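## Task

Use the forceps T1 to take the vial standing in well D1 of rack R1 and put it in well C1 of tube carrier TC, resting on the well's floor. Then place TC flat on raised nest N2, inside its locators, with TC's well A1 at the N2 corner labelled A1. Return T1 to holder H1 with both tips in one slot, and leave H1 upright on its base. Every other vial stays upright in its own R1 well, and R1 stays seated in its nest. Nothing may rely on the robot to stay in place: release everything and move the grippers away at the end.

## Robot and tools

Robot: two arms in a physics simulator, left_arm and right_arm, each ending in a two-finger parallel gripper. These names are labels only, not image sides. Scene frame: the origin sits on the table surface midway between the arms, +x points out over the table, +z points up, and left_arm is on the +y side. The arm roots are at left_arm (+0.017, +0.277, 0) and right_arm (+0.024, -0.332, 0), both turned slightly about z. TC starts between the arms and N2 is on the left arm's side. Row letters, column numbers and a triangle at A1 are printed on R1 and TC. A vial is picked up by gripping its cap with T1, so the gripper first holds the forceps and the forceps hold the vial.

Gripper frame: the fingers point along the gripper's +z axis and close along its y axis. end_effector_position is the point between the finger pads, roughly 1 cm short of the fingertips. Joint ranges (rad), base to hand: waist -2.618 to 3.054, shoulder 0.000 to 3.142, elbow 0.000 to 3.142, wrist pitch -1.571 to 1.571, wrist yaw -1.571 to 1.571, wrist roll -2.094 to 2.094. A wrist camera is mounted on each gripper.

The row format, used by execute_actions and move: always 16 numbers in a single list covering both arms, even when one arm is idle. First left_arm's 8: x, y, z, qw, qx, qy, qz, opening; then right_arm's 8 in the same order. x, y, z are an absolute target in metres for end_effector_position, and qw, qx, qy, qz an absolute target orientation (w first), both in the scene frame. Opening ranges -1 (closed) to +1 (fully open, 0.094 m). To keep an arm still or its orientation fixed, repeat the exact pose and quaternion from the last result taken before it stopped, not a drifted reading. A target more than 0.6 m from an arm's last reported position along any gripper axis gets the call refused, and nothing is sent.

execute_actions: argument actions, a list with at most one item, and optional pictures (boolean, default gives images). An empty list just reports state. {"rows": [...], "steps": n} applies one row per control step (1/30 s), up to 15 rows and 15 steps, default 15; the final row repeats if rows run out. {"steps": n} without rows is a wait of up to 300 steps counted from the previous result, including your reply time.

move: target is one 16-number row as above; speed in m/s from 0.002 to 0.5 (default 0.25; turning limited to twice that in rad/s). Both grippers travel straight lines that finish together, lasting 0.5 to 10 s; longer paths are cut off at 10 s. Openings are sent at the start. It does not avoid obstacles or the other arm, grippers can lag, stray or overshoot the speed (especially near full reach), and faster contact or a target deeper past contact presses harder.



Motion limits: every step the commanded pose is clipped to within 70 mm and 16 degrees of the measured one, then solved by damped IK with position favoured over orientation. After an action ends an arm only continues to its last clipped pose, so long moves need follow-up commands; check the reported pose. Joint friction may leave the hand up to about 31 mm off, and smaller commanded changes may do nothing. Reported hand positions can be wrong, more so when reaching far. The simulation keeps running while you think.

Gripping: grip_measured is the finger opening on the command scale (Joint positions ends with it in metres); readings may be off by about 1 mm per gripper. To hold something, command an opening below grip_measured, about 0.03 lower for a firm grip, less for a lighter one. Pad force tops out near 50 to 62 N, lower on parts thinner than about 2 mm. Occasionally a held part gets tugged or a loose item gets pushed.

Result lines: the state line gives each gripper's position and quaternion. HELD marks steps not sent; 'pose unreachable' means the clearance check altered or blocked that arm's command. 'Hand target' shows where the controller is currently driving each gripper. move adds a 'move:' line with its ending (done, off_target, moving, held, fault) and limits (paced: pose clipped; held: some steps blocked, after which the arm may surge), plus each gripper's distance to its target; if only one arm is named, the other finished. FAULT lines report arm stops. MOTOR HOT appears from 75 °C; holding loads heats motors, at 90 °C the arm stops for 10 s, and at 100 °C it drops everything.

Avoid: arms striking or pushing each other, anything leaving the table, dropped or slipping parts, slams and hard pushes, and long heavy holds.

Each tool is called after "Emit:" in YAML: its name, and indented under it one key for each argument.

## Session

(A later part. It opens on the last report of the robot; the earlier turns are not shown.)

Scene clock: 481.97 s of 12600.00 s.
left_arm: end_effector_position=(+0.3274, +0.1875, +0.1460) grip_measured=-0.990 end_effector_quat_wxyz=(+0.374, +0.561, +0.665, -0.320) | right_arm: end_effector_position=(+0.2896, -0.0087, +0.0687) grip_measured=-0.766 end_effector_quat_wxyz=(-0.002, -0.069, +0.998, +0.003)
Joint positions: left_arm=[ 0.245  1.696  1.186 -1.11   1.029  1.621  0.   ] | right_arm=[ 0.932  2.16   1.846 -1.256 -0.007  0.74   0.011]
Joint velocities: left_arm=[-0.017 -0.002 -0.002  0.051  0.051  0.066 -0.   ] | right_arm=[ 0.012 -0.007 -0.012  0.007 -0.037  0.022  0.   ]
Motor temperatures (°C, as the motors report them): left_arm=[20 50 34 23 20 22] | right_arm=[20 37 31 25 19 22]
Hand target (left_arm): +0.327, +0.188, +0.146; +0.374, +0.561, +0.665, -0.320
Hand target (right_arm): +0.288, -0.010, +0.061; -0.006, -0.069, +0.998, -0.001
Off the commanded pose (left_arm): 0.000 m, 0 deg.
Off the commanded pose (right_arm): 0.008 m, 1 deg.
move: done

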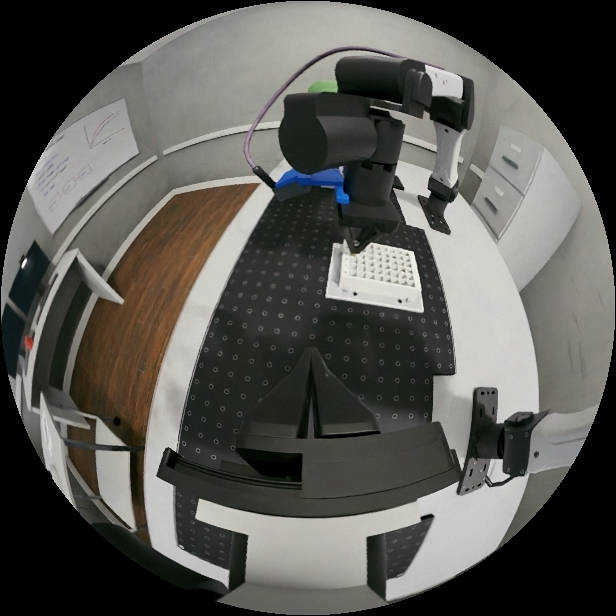

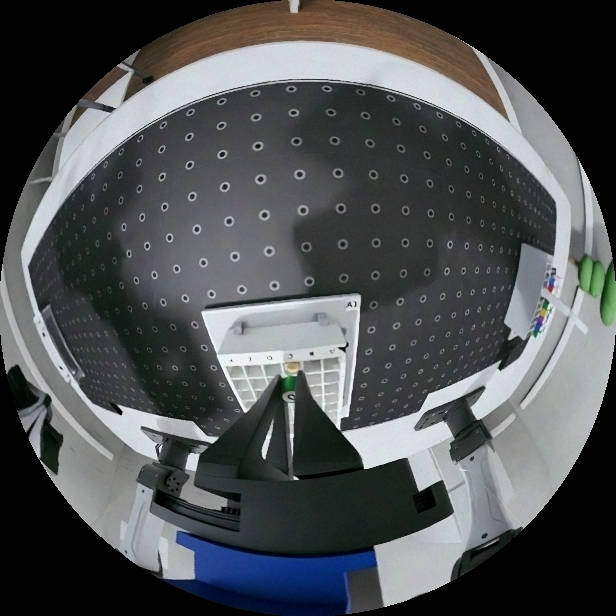

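Emit:
move:
  target: [0.3274,0.1875,0.146,0.374,0.561,0.665,-0.320,-1,0.2885,-0.010,0.0565,-0.006,-0.069,0.9975,-0.001,-0.785]
  speed: 0.008

Emit:
move:
  target: [0.3274,0.1875,0.146,0.374,0.561,0.665,-0.320,-1,0.2895,-0.009,0.064,-0.002,-0.069,0.9975,0.003,-0.6]
  speed: 0.008

Emit:
move:
  target: [0.3274,0.1875,0.146,0.374,0.561,0.665,-0.320,-1,0.2895,-0.009,0.11,-0.002,-0.069,0.9975,0.003,-0.6]
  speed: 0.05

Emit:
zoom_image:
  camera: "cam_left_wrist"
  region: [320,200,420,300]

Scene clock: 486.30 s of 12600.00 s.
left_arm: end_effector_position=(+0.3274, +0.1875, +0.1460) grip_measured=-0.990 end_effector_quat_wxyz=(+0.374, +0.561, +0.665, -0.320) | right_arm: end_effector_position=(+0.2896, -0.0088, +0.0650) grip_measured=-0.766 end_effector_quat_wxyz=(-0.002, -0.069, +0.998, +0.003)
Joint positions: left_arm=[ 0.245  1.696  1.186 -1.11   1.029  1.621  0.   ] | right_arm=[ 0.932  2.16   1.831 -1.241 -0.007  0.74   0.011]
Joint velocities: left_arm=[-0.002  0.012 -0.002 -0.022 -0.007  0.051 -0.   ] | right_arm=[ 0.002 -0.012 -0.012 -0.081  0.007  0.007  0.   ]
Motor temperatures (°C, as the motors report them): left_arm=[20 50 34 23 20 22] | right_arm=[20 38 31 25 19 22]
Hand target (left_arm): +0.327, +0.188, +0.146; +0.374, +0.561, +0.665, -0.320
Hand target (right_arm): +0.288, -0.010, +0.057; -0.006, -0.069, +0.998, -0.001
Off the commanded pose (left_arm): 0.000 m, 0 deg.
Off the commanded pose (right_arm): 0.009 m, 1 deg.
move: done

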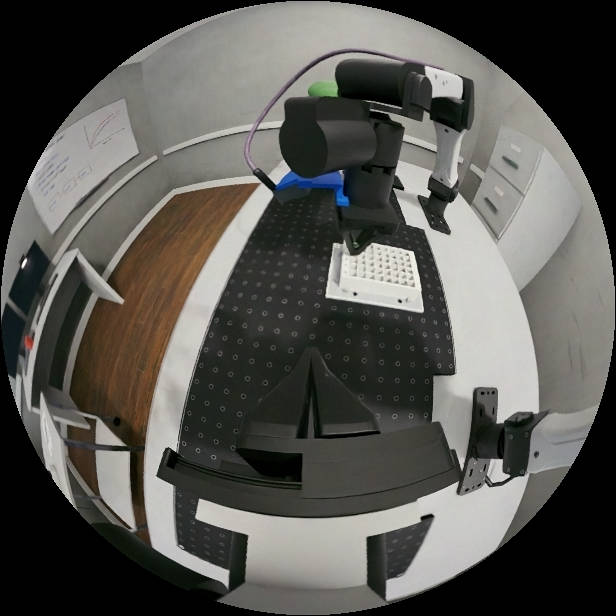

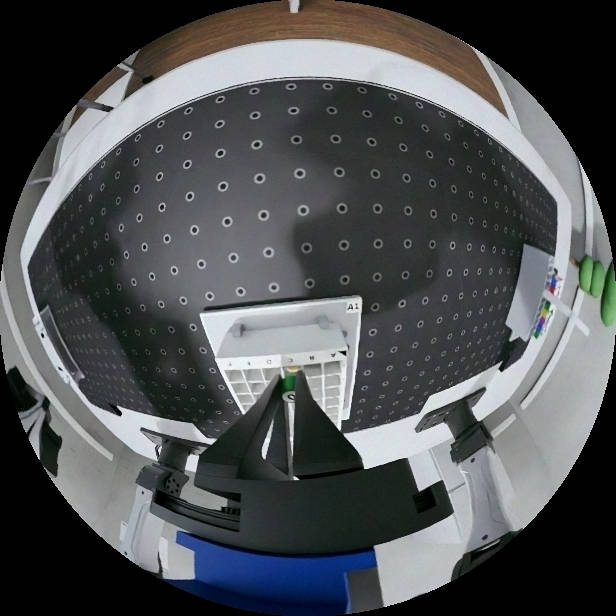

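Scene clock: 487.00 s of 12600.00 s.
left_arm: end_effector_position=(+0.3274, +0.1875, +0.1460) grip_measured=-0.990 end_effector_quat_wxyz=(+0.374, +0.561, +0.665, -0.320) | right_arm: end_effector_position=(+0.2896, -0.0088, +0.0650) grip_measured=-0.601 end_effector_quat_wxyz=(-0.002, -0.069, +0.998, +0.003)
Joint positions: left_arm=[ 0.245  1.696  1.186 -1.11   1.029  1.621  0.   ] | right_arm=[ 0.932  2.16   1.831 -1.241 -0.007  0.74   0.019]
Joint velocities: left_arm=[ 0.007 -0.012  0.007 -0.007  0.037 -0.007  0.   ] | right_arm=[ 0.007 -0.002 -0.012  0.022  0.051 -0.051  0.001]
Motor temperatures (°C, as the motors report them): left_arm=[20 50 34 23 20 22] | right_arm=[20 38 31 25 19 22]
Hand target (left_arm): +0.327, +0.188, +0.146; +0.374, +0.561, +0.665, -0.320
Hand target (right_arm): +0.289, -0.009, +0.064; -0.002, -0.069, +0.998, +0.003
Off the commanded pose (left_arm): 0.000 m, 0 deg.
Off the commanded pose (right_arm): 0.001 m, 0 deg.
move: done

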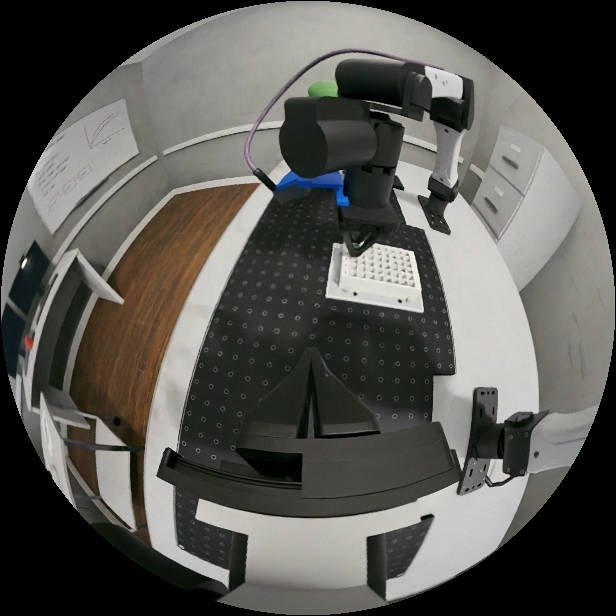

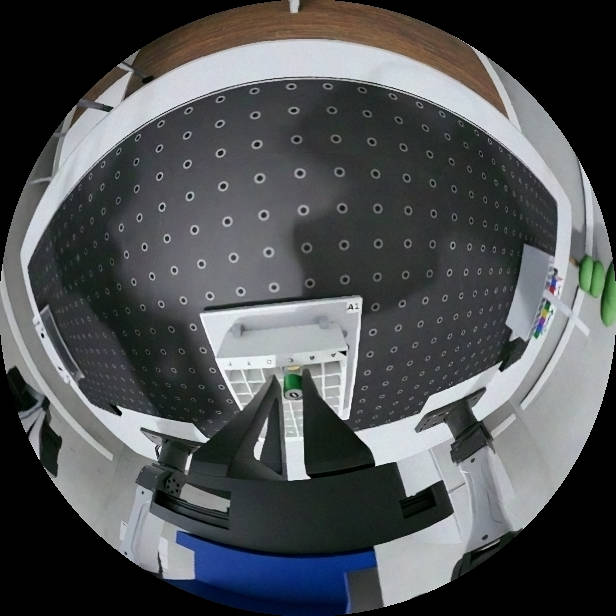

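Scene clock: 488.37 s of 12600.00 s.
left_arm: end_effector_position=(+0.3274, +0.1875, +0.1460) grip_measured=-0.990 end_effector_quat_wxyz=(+0.374, +0.561, +0.665, -0.320) | right_arm: end_effector_position=(+0.2874, -0.0115, +0.1036) grip_measured=-0.601 end_effector_quat_wxyz=(-0.007, -0.069, +0.998, -0.003)
Joint positions: left_arm=[ 0.245  1.696  1.186 -1.11   1.029  1.621  0.   ] | right_arm=[ 0.932  2.16   1.985 -1.41  -0.007  0.74   0.019]
Joint velocities: left_arm=[ 0.002  0.007 -0.027  0.007  0.037 -0.007 -0.   ] | right_arm=[-0.007 -0.007  0.002  0.081 -0.007 -0.081 -0.   ]
Motor temperatures (°C, as the motors report them): left_arm=[20 50 34 23 20 22] | right_arm=[20 38 32 25 19 22]
Hand target (left_arm): +0.327, +0.188, +0.146; +0.374, +0.561, +0.665, -0.320
Hand target (right_arm): +0.290, -0.009, +0.110; -0.002, -0.069, +0.998, +0.003
Off the commanded pose (left_arm): 0.000 m, 0 deg.
Off the commanded pose (right_arm): 0.007 m, 1 deg.
move: done

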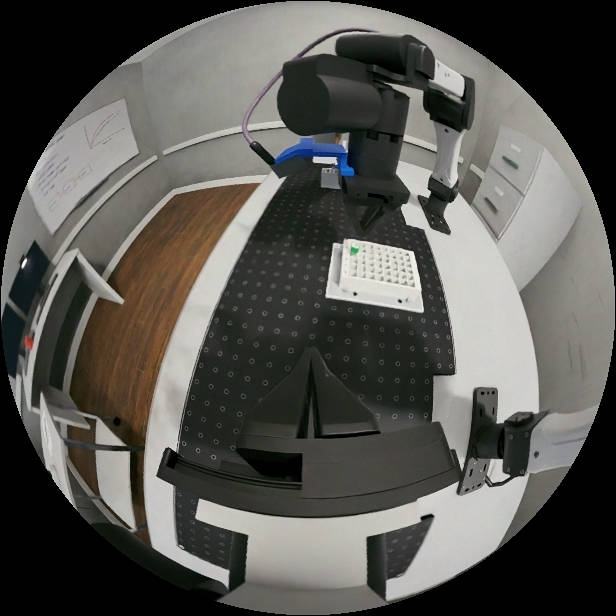

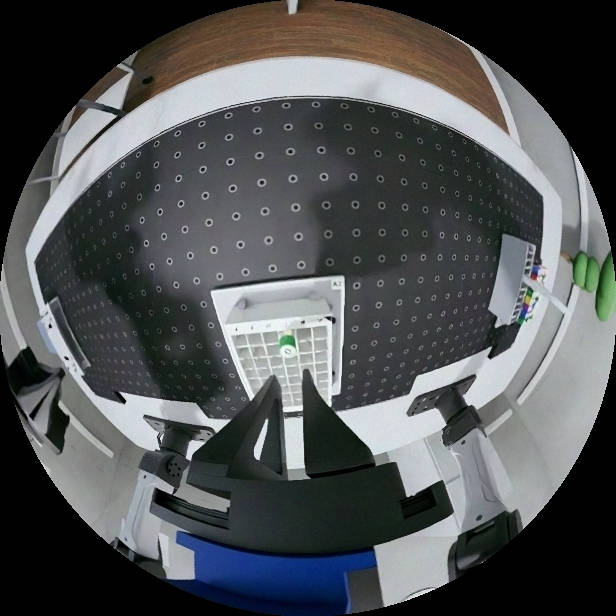

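Region (320, 200, 420, 300) of cam_left_wrist's 616x616 image, scaled by 5.040, with more detail than that image has.

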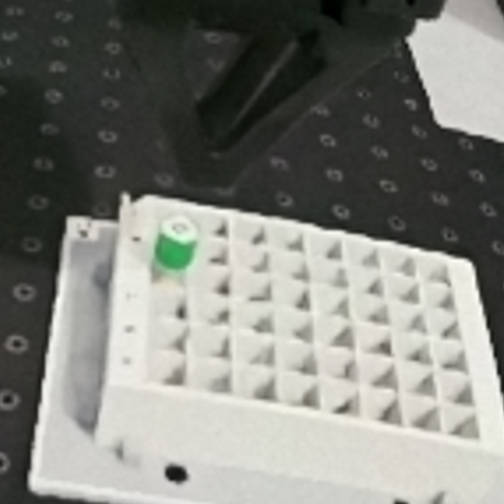

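Emit:
move:
  target: [0.30,0.20,0.16,0,0,1,0,1,0.22,-0.25,0.18,0.03,-0.069,0.9975,0.003,-0.6]
  speed: 0.25

Emit:
zoom_image:
  camera: "cam_left_wrist"
  region: [60,160,220,340]

Emit:
move:
  target: [0.245,-0.008,0.10,0,0,1,0,1,0.22,-0.25,0.18,0.03,-0.069,0.9975,0.003,-0.6]
  speed: 0.2

Scene clock: 494.70 s of 12600.00 s.
left_arm: end_effector_position=(+0.3022, +0.2049, +0.1634) grip_measured=+1.000 end_effector_quat_wxyz=(+0.018, -0.003, +1.000, -0.007) | right_arm: end_effector_position=(+0.2308, -0.2464, +0.1837) grip_measured=-0.601 end_effector_quat_wxyz=(+0.037, -0.068, +0.997, +0.007)
Joint positions: left_arm=[-0.192  1.628  1.516 -1.42   0.005 -0.252  0.094] | right_arm=[ 0.452  1.344  1.337 -1.49   0.011  0.263  0.019]
Joint velocities: left_arm=[-0.002  0.002  0.012 -0.125  0.037 -0.037  0.   ] | right_arm=[-0.007  0.002 -0.002 -0.007 -0.081  0.007  0.   ]
Motor temperatures (°C, as the motors report them): left_arm=[20 49 35 23 20 22] | right_arm=[20 39 32 24 19 22]
Hand target (left_arm): +0.302, +0.202, +0.162; +0.006, -0.002, +1.000, -0.001
Hand target (right_arm): +0.226, -0.251, +0.182; +0.034, -0.070, +0.997, +0.004
Off the commanded pose (left_arm): 0.006 m, 2 deg.
Off the commanded pose (right_arm): 0.012 m, 1 deg.
move: off_target (right_arm)

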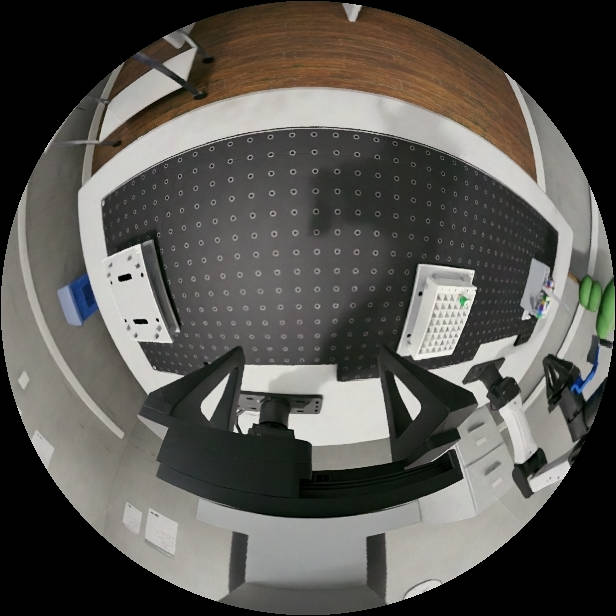

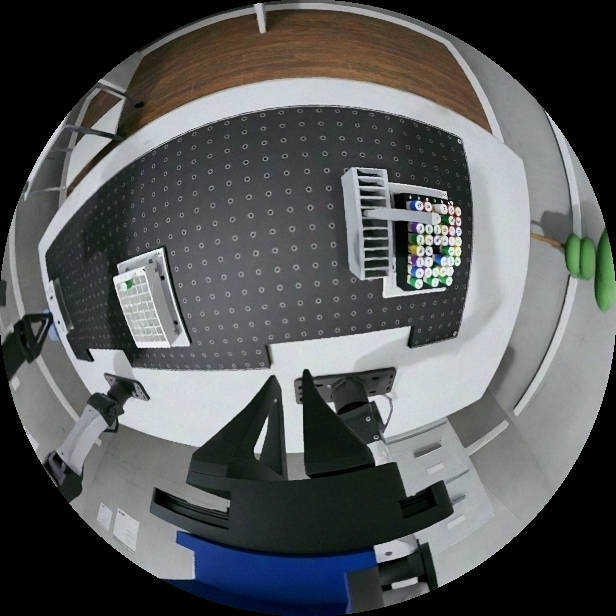

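Region (60, 160, 220, 340) of cam_left_wrist's 616x616 image, scaled by 2.800, with more detail than that image has.

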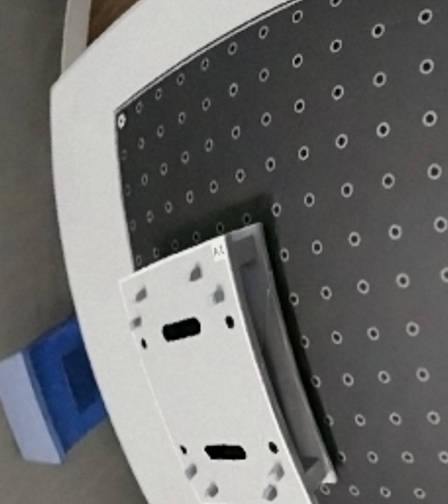

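Scene clock: 496.37 s of 12600.00 s.
left_arm: end_effector_position=(+0.2460, -0.0017, +0.1028) grip_measured=+1.000 end_effector_quat_wxyz=(-0.000, +0.003, +1.000, -0.001) | right_arm: end_effector_position=(+0.2269, -0.2480, +0.1789) grip_measured=-0.601 end_effector_quat_wxyz=(+0.026, -0.068, +0.997, +0.003)
Joint positions: left_arm=[-0.829  1.915  1.621 -1.276  0.001 -0.875  0.094] | right_arm=[ 0.452  1.344  1.318 -1.493  0.011  0.263  0.019]
Joint velocities: left_arm=[-0.007 -0.007  0.017  0.051 -0.022 -0.154  0.   ] | right_arm=[-0.007 -0.002 -0.007  0.007  0.007  0.007 -0.   ]
Motor temperatures (°C, as the motors report them): left_arm=[20 49 35 23 20 22] | right_arm=[20 38 32 24 19 22]
Hand target (left_arm): +0.250, -0.008, +0.101; +0.003, +0.000, +1.000, -0.005
Hand target (right_arm): +0.220, -0.250, +0.180; +0.030, -0.069, +0.997, +0.003
Off the commanded pose (left_arm): 0.007 m, 0 deg.
Off the commanded pose (right_arm): 0.007 m, 0 deg.
move: done

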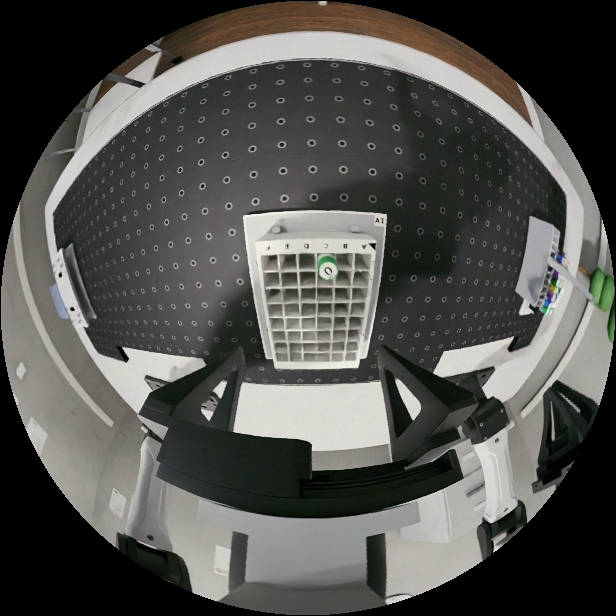

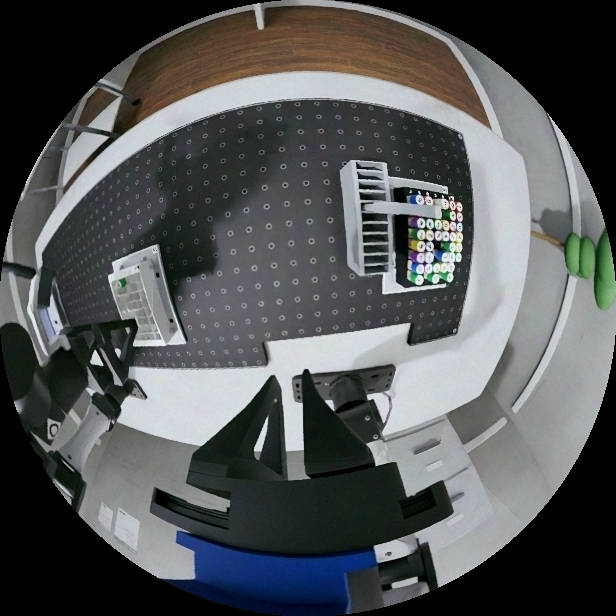

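Emit:
move:
  target: [0.246,-0.004,0.066,0,0.003,1,0,1,0.2269,-0.248,0.1789,0.026,-0.068,0.997,0.003,-0.6]
  speed: 0.03

Emit:
zoom_image:
  camera: "cam_left_wrist"
  region: [200,230,420,400]

Scene clock: 499.63 s of 12600.00 s.
left_arm: end_effector_position=(+0.2497, -0.0062, +0.0815) grip_measured=+1.000 end_effector_quat_wxyz=(+0.010, +0.002, +1.000, -0.013) | right_arm: end_effector_position=(+0.2269, -0.2480, +0.1789) grip_measured=-0.601 end_effector_quat_wxyz=(+0.026, -0.068, +0.997, +0.003)
Joint positions: left_arm=[-0.829  1.915  1.536 -1.159  0.001 -0.878  0.094] | right_arm=[ 0.452  1.344  1.318 -1.493  0.011  0.263  0.019]
Joint velocities: left_arm=[-0.012 -0.012  0.002  0.051 -0.022 -0.022  0.   ] | right_arm=[-0.012 -0.002 -0.017  0.037 -0.037  0.037 -0.001]
Motor temperatures (°C, as the motors report them): left_arm=[20 49 35 23 20 22] | right_arm=[20 38 32 24 19 22]
Hand target (left_arm): +0.246, -0.004, +0.067; +0.000, +0.003, +1.000, +0.000
Hand target (right_arm): +0.227, -0.248, +0.179; +0.026, -0.068, +0.997, +0.003
Off the commanded pose (left_arm): 0.016 m, 2 deg.
Off the commanded pose (right_arm): 0.000 m, 0 deg.
move: off_target (left_arm)

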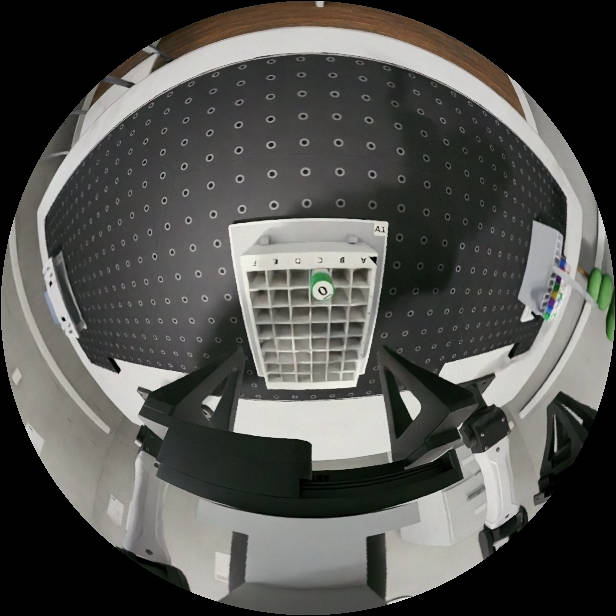

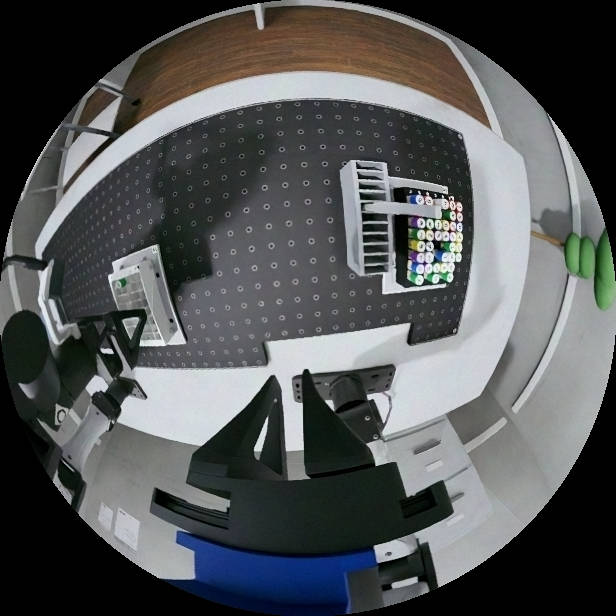

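Region (200, 230, 420, 400) of cam_left_wrist's 616x616 image, scaled by 2.291, with more detail than that image has; it fills the top 389 rows of this view, and the rest is white.

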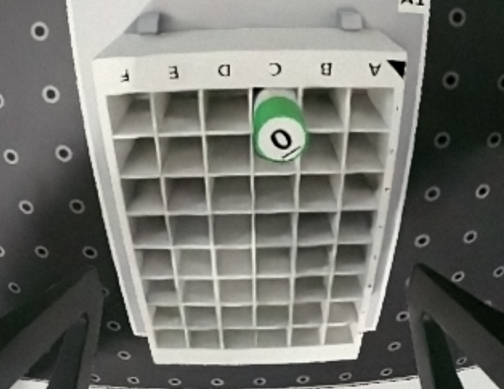

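Emit:
move:
  target: [0.2506,-0.0073,0.057,-0.012,0.002,1,0.013,1,0.2269,-0.248,0.1789,0.026,-0.068,0.997,0.003,-0.6]
  speed: 0.015

Emit:
zoom_image:
  camera: "cam_left_wrist"
  region: [200,230,420,400]

Scene clock: 504.93 s of 12600.00 s.
left_arm: end_effector_position=(+0.2483, -0.0044, +0.0603) grip_measured=+1.000 end_effector_quat_wxyz=(-0.009, +0.002, +1.000, +0.010) | right_arm: end_effector_position=(+0.2269, -0.2480, +0.1789) grip_measured=-0.601 end_effector_quat_wxyz=(+0.026, -0.068, +0.997, +0.003)
Joint positions: left_arm=[-0.829  1.976  1.536 -1.158  0.001 -0.878  0.094] | right_arm=[ 0.452  1.344  1.318 -1.493  0.011  0.263  0.019]
Joint velocities: left_arm=[-0.012 -0.007 -0.007  0.007 -0.007 -0.007  0.   ] | right_arm=[ 0.002 -0.002  0.007  0.051 -0.081  0.007 -0.   ]
Motor temperatures (°C, as the motors report them): left_arm=[20 49 35 23 20 22] | right_arm=[20 36 32 24 19 22]
Hand target (left_arm): +0.251, -0.007, +0.057; -0.012, +0.003, +1.000, +0.013
Hand target (right_arm): +0.227, -0.248, +0.179; +0.026, -0.068, +0.997, +0.003
Off the commanded pose (left_arm): 0.005 m, 0 deg.
Off the commanded pose (right_arm): 0.000 m, 0 deg.
move: done

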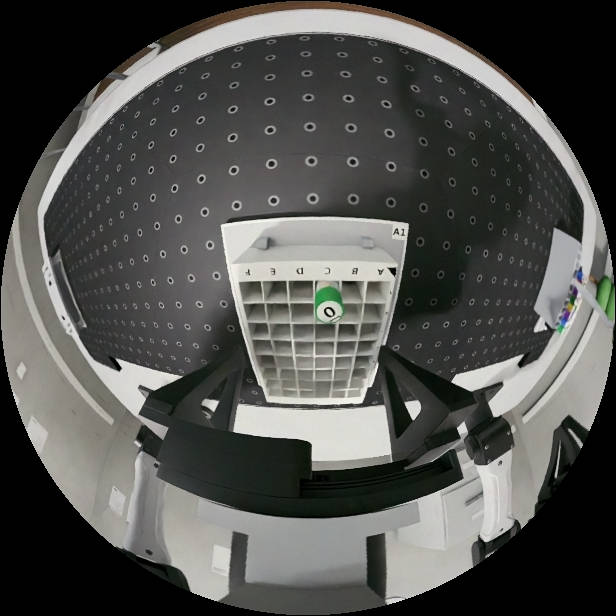

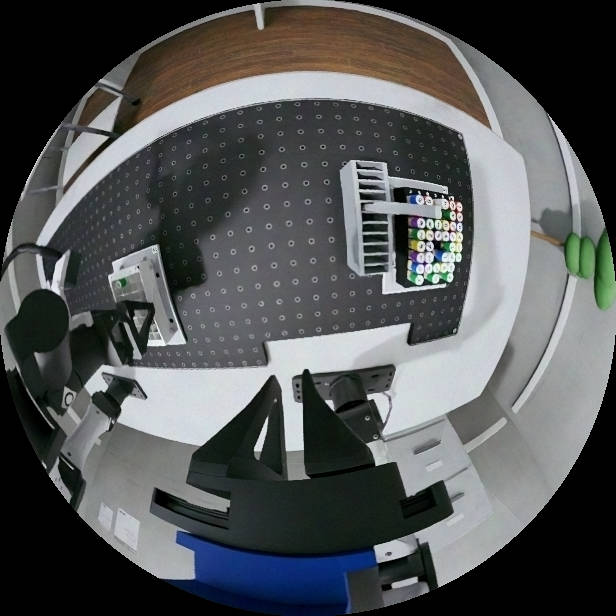

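Region (200, 230, 420, 400) of cam_left_wrist's 616x616 image, scaled by 2.291, with more detail than that image has; it fills the top 389 rows of this view, and the rest is white.

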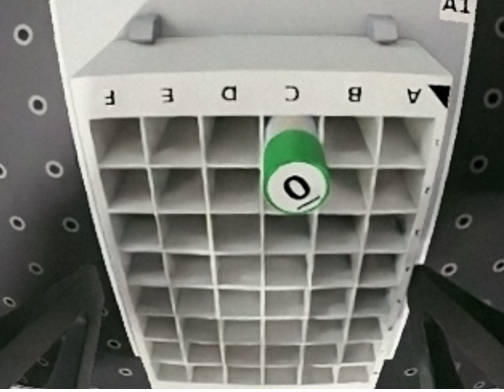

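Emit:
move:
  target: [0.252,-0.0085,0.0605,-0.002,0.002,1,0.002,1,0.2269,-0.248,0.1789,0.026,-0.068,0.997,0.003,-0.6]
  speed: 0.01

Emit:
move:
  target: [0.2485,-0.0045,0.034,-0.004,0.002,1,0.004,1,0.2269,-0.248,0.1789,0.026,-0.068,0.997,0.003,-0.6]
  speed: 0.015

Scene clock: 508.20 s of 12600.00 s.
left_arm: end_effector_position=(+0.2486, -0.0048, +0.0603) grip_measured=+1.000 end_effector_quat_wxyz=(-0.008, +0.002, +1.000, +0.009) | right_arm: end_effector_position=(+0.2269, -0.2480, +0.1789) grip_measured=-0.601 end_effector_quat_wxyz=(+0.026, -0.068, +0.997, +0.003)
Joint positions: left_arm=[-0.829  1.976  1.536 -1.156  0.001 -0.878  0.094] | right_arm=[ 0.452  1.344  1.318 -1.493  0.011  0.263  0.019]
Joint velocities: left_arm=[ 0.002 -0.012 -0.007  0.037 -0.022 -0.022  0.   ] | right_arm=[-0.007  0.007 -0.022 -0.051  0.007  0.022  0.   ]
Motor temperatures (°C, as the motors report them): left_arm=[20 50 35 23 20 22] | right_arm=[20 36 32 24 19 22]
Hand target (left_arm): +0.252, -0.008, +0.061; -0.002, +0.002, +1.000, +0.002
Hand target (right_arm): +0.227, -0.248, +0.179; +0.026, -0.068, +0.997, +0.003
Off the commanded pose (left_arm): 0.005 m, 1 deg.
Off the commanded pose (right_arm): 0.000 m, 0 deg.
move: done

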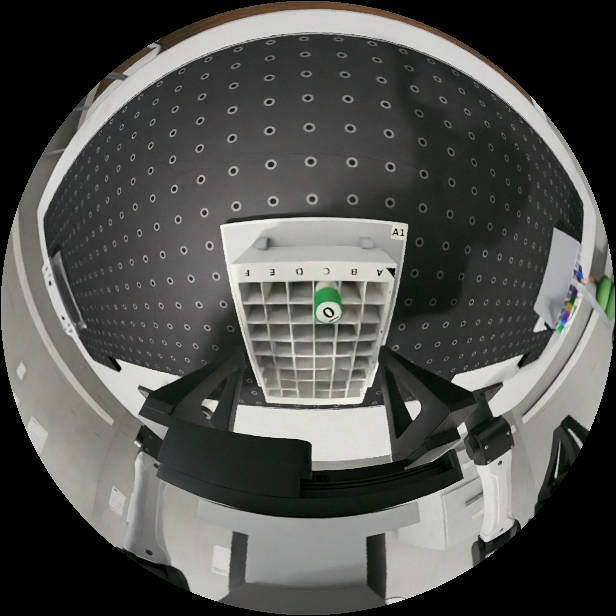

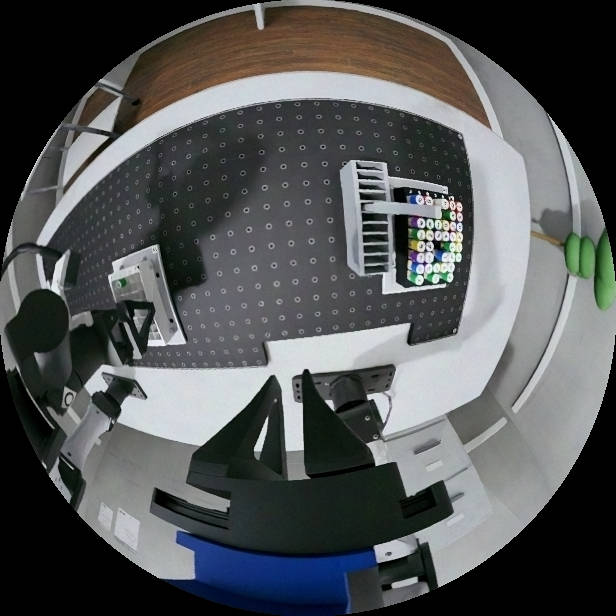

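Scene clock: 510.17 s of 12600.00 s.
left_arm: end_effector_position=(+0.2513, -0.0081, +0.0448) grip_measured=+1.000 end_effector_quat_wxyz=(+0.002, +0.002, +1.000, -0.003) | right_arm: end_effector_position=(+0.2269, -0.2480, +0.1789) grip_measured=-0.601 end_effector_quat_wxyz=(+0.026, -0.068, +0.997, +0.003)
Joint positions: left_arm=[-0.829  1.976  1.473 -1.06   0.001 -0.878  0.094] | right_arm=[ 0.452  1.344  1.318 -1.493  0.011  0.263  0.019]
Joint velocities: left_arm=[-0.007  0.002 -0.012 -0.037  0.051  0.051  0.   ] | right_arm=[ 0.012  0.007  0.007 -0.081 -0.022 -0.022 -0.   ]
Motor temperatures (°C, as the motors report them): left_arm=[20 51 35 23 20 22] | right_arm=[20 35 32 24 19 22]
Hand target (left_arm): +0.248, -0.004, +0.034; -0.004, +0.002, +1.000, +0.004
Hand target (right_arm): +0.227, -0.248, +0.179; +0.026, -0.068, +0.997, +0.003
Off the commanded pose (left_arm): 0.012 m, 1 deg.
Off the commanded pose (right_arm): 0.000 m, 0 deg.
move: off_target (left_arm)

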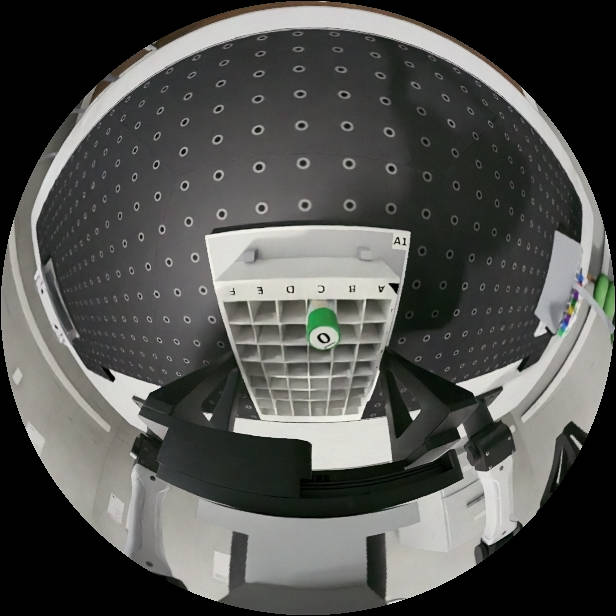

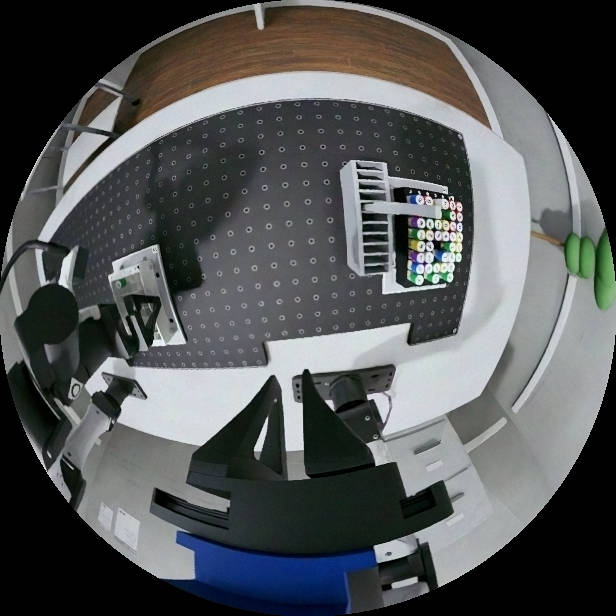

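Good depth, upright. Grip (85.5 mm ≈ 0.82).

Emit:
move:
  target: [0.2513,-0.0081,0.0448,0.002,0.002,1,-0.003,0.78,0.2269,-0.248,0.1789,0.026,-0.068,0.997,0.003,-0.6]
  speed: 0.01

Emit:
move:
  target: [0.251,-0.007,0.15,0,0.002,1,0,0.78,0.2269,-0.248,0.1789,0.026,-0.068,0.997,0.003,-0.6]
  speed: 0.06

Scene clock: 512.70 s of 12600.00 s.
left_arm: end_effector_position=(+0.2519, -0.0075, +0.0448) grip_measured=+0.806 end_effector_quat_wxyz=(+0.004, +0.001, +1.000, -0.002) | right_arm: end_effector_position=(+0.2269, -0.2480, +0.1789) grip_measured=-0.601 end_effector_quat_wxyz=(+0.026, -0.068, +0.997, +0.003)
Joint positions: left_arm=[-0.829  1.976  1.473 -1.061 -0.004 -0.879  0.085] | right_arm=[ 0.452  1.344  1.318 -1.493  0.011  0.263  0.019]
Joint velocities: left_arm=[ 0.017 -0.017 -0.007  0.037  0.007  0.037  0.   ] | right_arm=[ 0.002  0.002  0.017 -0.051 -0.037 -0.037 -0.   ]
Motor temperatures (°C, as the motors report them): left_arm=[20 51 35 23 20 22] | right_arm=[20 35 32 24 19 22]
Hand target (left_arm): +0.251, -0.008, +0.045; +0.002, +0.002, +1.000, -0.003
Hand target (right_arm): +0.227, -0.248, +0.179; +0.026, -0.068, +0.997, +0.003
Off the commanded pose (left_arm): 0.001 m, 0 deg.
Off the commanded pose (right_arm): 0.000 m, 0 deg.
move: done

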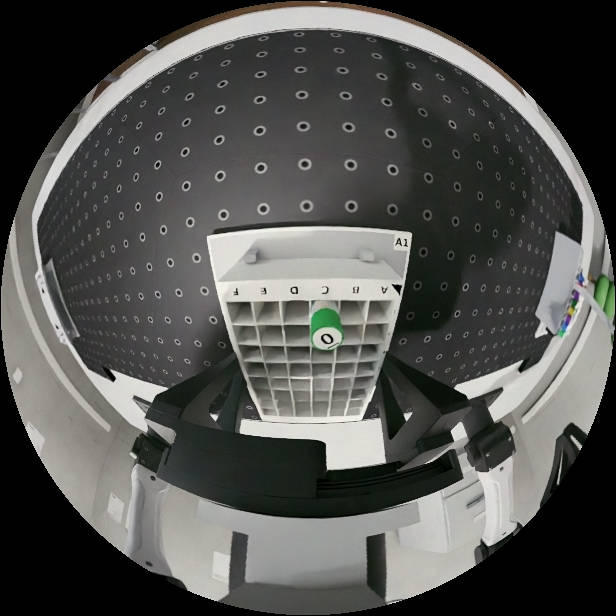

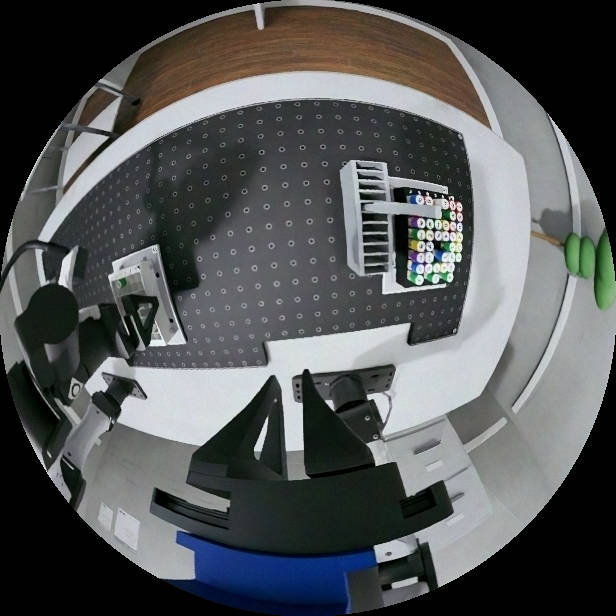

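Scene clock: 514.97 s of 12600.00 s.
left_arm: end_effector_position=(+0.2518, -0.0071, +0.1414) grip_measured=+0.806 end_effector_quat_wxyz=(-0.000, +0.001, +1.000, +0.004) | right_arm: end_effector_position=(+0.2269, -0.2480, +0.1789) grip_measured=-0.601 end_effector_quat_wxyz=(+0.026, -0.068, +0.997, +0.003)
Joint positions: left_arm=[-0.829  1.96   1.838 -1.455 -0.005 -0.879  0.085] | right_arm=[ 0.452  1.344  1.318 -1.493  0.011  0.263  0.019]
Joint velocities: left_arm=[-0.007  0.017 -0.007  0.007 -0.022 -0.007 -0.   ] | right_arm=[ 0.027 -0.017 -0.007 -0.081  0.007  0.007 -0.   ]
Motor temperatures (°C, as the motors report them): left_arm=[20 52 35 23 20 22] | right_arm=[20 34 32 24 19 22]
Hand target (left_arm): +0.251, -0.007, +0.150; +0.000, +0.002, +1.000, +0.000
Hand target (right_arm): +0.227, -0.248, +0.179; +0.026, -0.068, +0.997, +0.003
Off the commanded pose (left_arm): 0.009 m, 1 deg.
Off the commanded pose (right_arm): 0.000 m, 0 deg.
move: done

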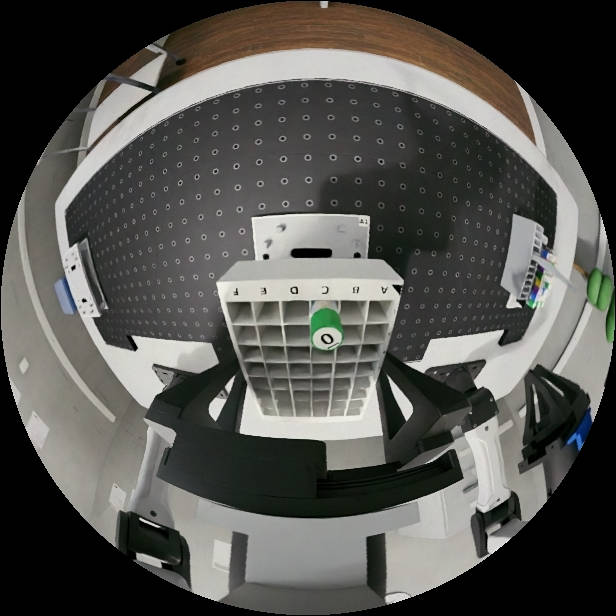

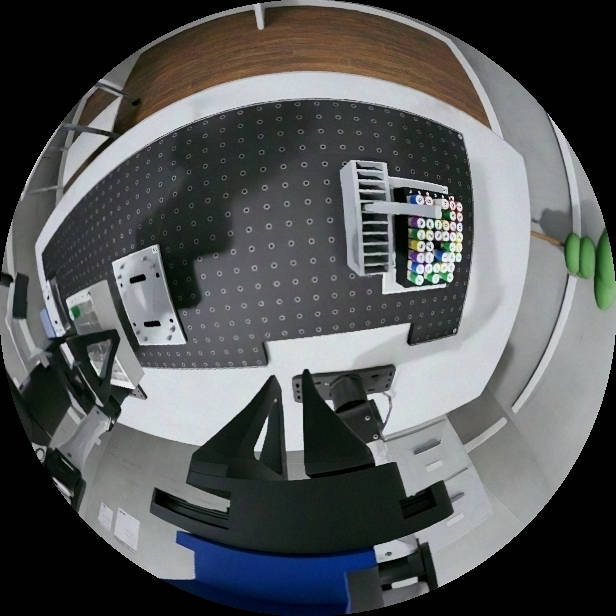

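Emit:
move:
  target: [0.27,0.44,0.16,0,0.002,1,0,0.78,0.25,-0.05,0.2,0.397,-0.527,0.687,0.305,-1]
  speed: 0.15

Scene clock: 522.57 s of 12600.00 s.
left_arm: end_effector_position=(+0.2615, +0.4342, +0.1571) grip_measured=+0.806 end_effector_quat_wxyz=(-0.003, +0.003, +1.000, +0.008) | right_arm: end_effector_position=(+0.2470, -0.0549, +0.2109) grip_measured=-0.982 end_effector_quat_wxyz=(+0.398, -0.524, +0.689, +0.304)
Joint positions: left_arm=[ 0.613  1.643  1.507 -1.431 -0.017  0.565  0.085] | right_arm=[ 0.68   1.165  0.864 -0.335 -0.572 -0.378  0.001]
Joint velocities: left_arm=[-0.002 -0.022 -0.002 -0.007  0.007  0.051  0.   ] | right_arm=[ 0.002 -0.012 -0.032 -0.081 -0.022  0.007 -0.   ]
Motor temperatures (°C, as the motors report them): left_arm=[20 52 35 23 20 22] | right_arm=[20 33 32 25 19 22]
Hand target (left_arm): +0.260, +0.437, +0.159; -0.010, +0.002, +1.000, +0.006
Hand target (right_arm): +0.245, -0.051, +0.203; +0.392, -0.532, +0.685, +0.307
Off the commanded pose (left_arm): 0.011 m, 1 deg.
Off the commanded pose (right_arm): 0.012 m, 0 deg.
move: off_target (left_arm, right_arm)

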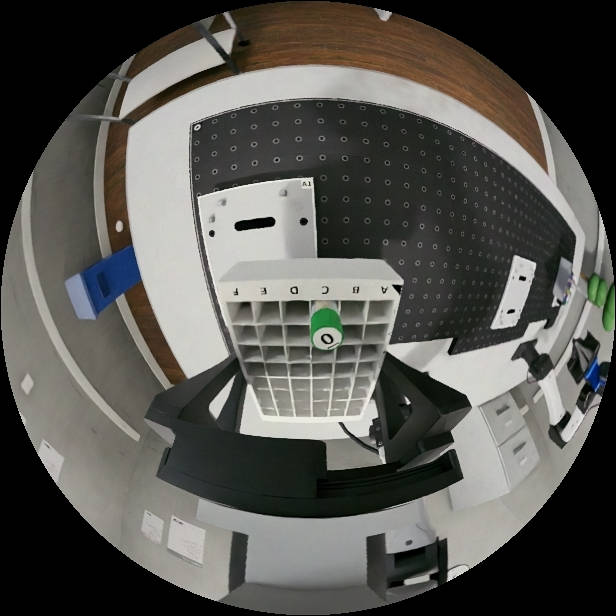

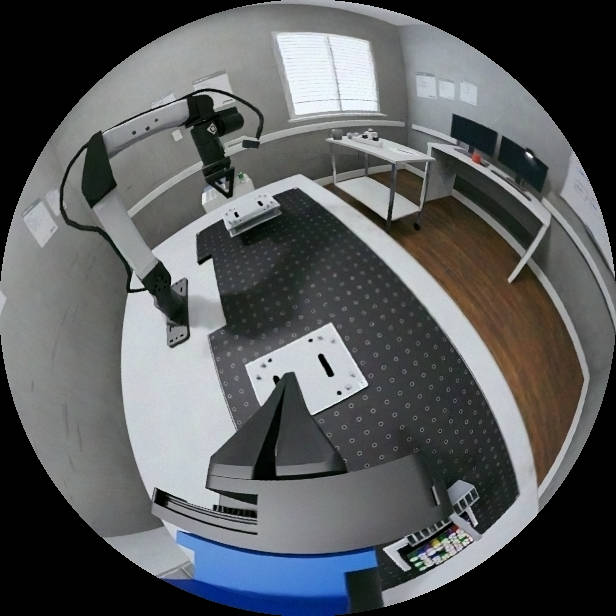

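Emit:
move:
  target: [0.297,0.49,0.155,0,0.002,1,0,0.78,0.247,-0.0549,0.2109,0.398,-0.524,0.689,0.304,-1]
  speed: 0.06

Emit:
zoom_image:
  camera: "cam_left_wrist"
  region: [210,190,410,310]

Scene clock: 526.63 s of 12600.00 s.
left_arm: end_effector_position=(+0.2985, +0.4881, +0.1548) grip_measured=+0.806 end_effector_quat_wxyz=(+0.005, +0.003, +1.000, +0.008) | right_arm: end_effector_position=(+0.2470, -0.0547, +0.2113) grip_measured=-0.982 end_effector_quat_wxyz=(+0.398, -0.524, +0.689, +0.304)
Joint positions: left_arm=[ 0.692  1.872  1.771 -1.453 -0.006  0.646  0.085] | right_arm=[ 0.68   1.165  0.864 -0.334 -0.573 -0.379  0.001]
Joint velocities: left_arm=[-0.002  0.012  0.032 -0.051  0.022  0.037  0.   ] | right_arm=[ 0.022 -0.007 -0.007 -0.037 -0.007 -0.037 -0.   ]
Motor temperatures (°C, as the motors report them): left_arm=[20 51 36 23 20 22] | right_arm=[20 33 32 26 19 22]
Hand target (left_arm): +0.296, +0.490, +0.156; -0.000, +0.002, +1.000, +0.000
Hand target (right_arm): +0.247, -0.055, +0.211; +0.398, -0.524, +0.689, +0.304
Off the commanded pose (left_arm): 0.002 m, 1 deg.
Off the commanded pose (right_arm): 0.000 m, 0 deg.
move: done

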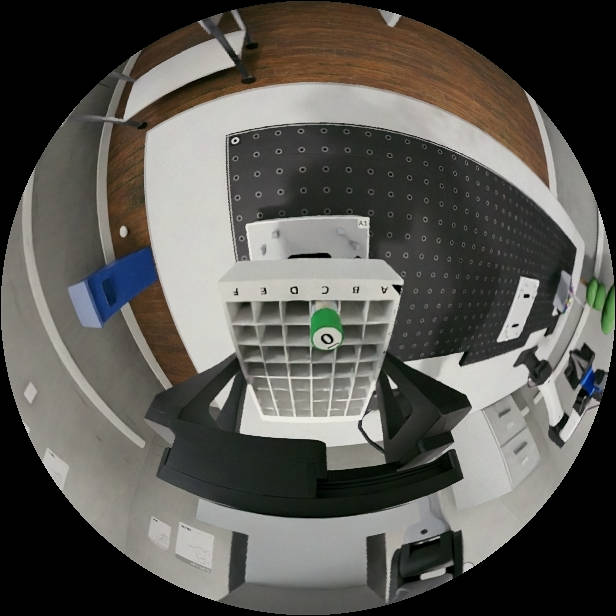

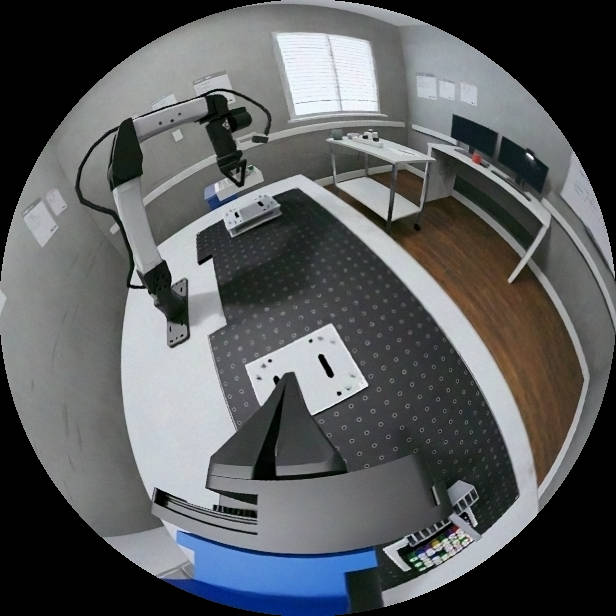

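Region (210, 190, 410, 310) of cam_left_wrist's 616x616 image, scaled by 2.520, with more detail than that image has; it fills the top 302 rows of this view, and the rest is white.

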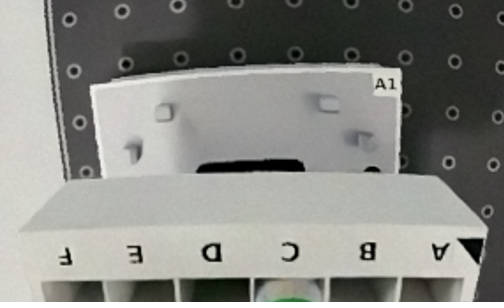

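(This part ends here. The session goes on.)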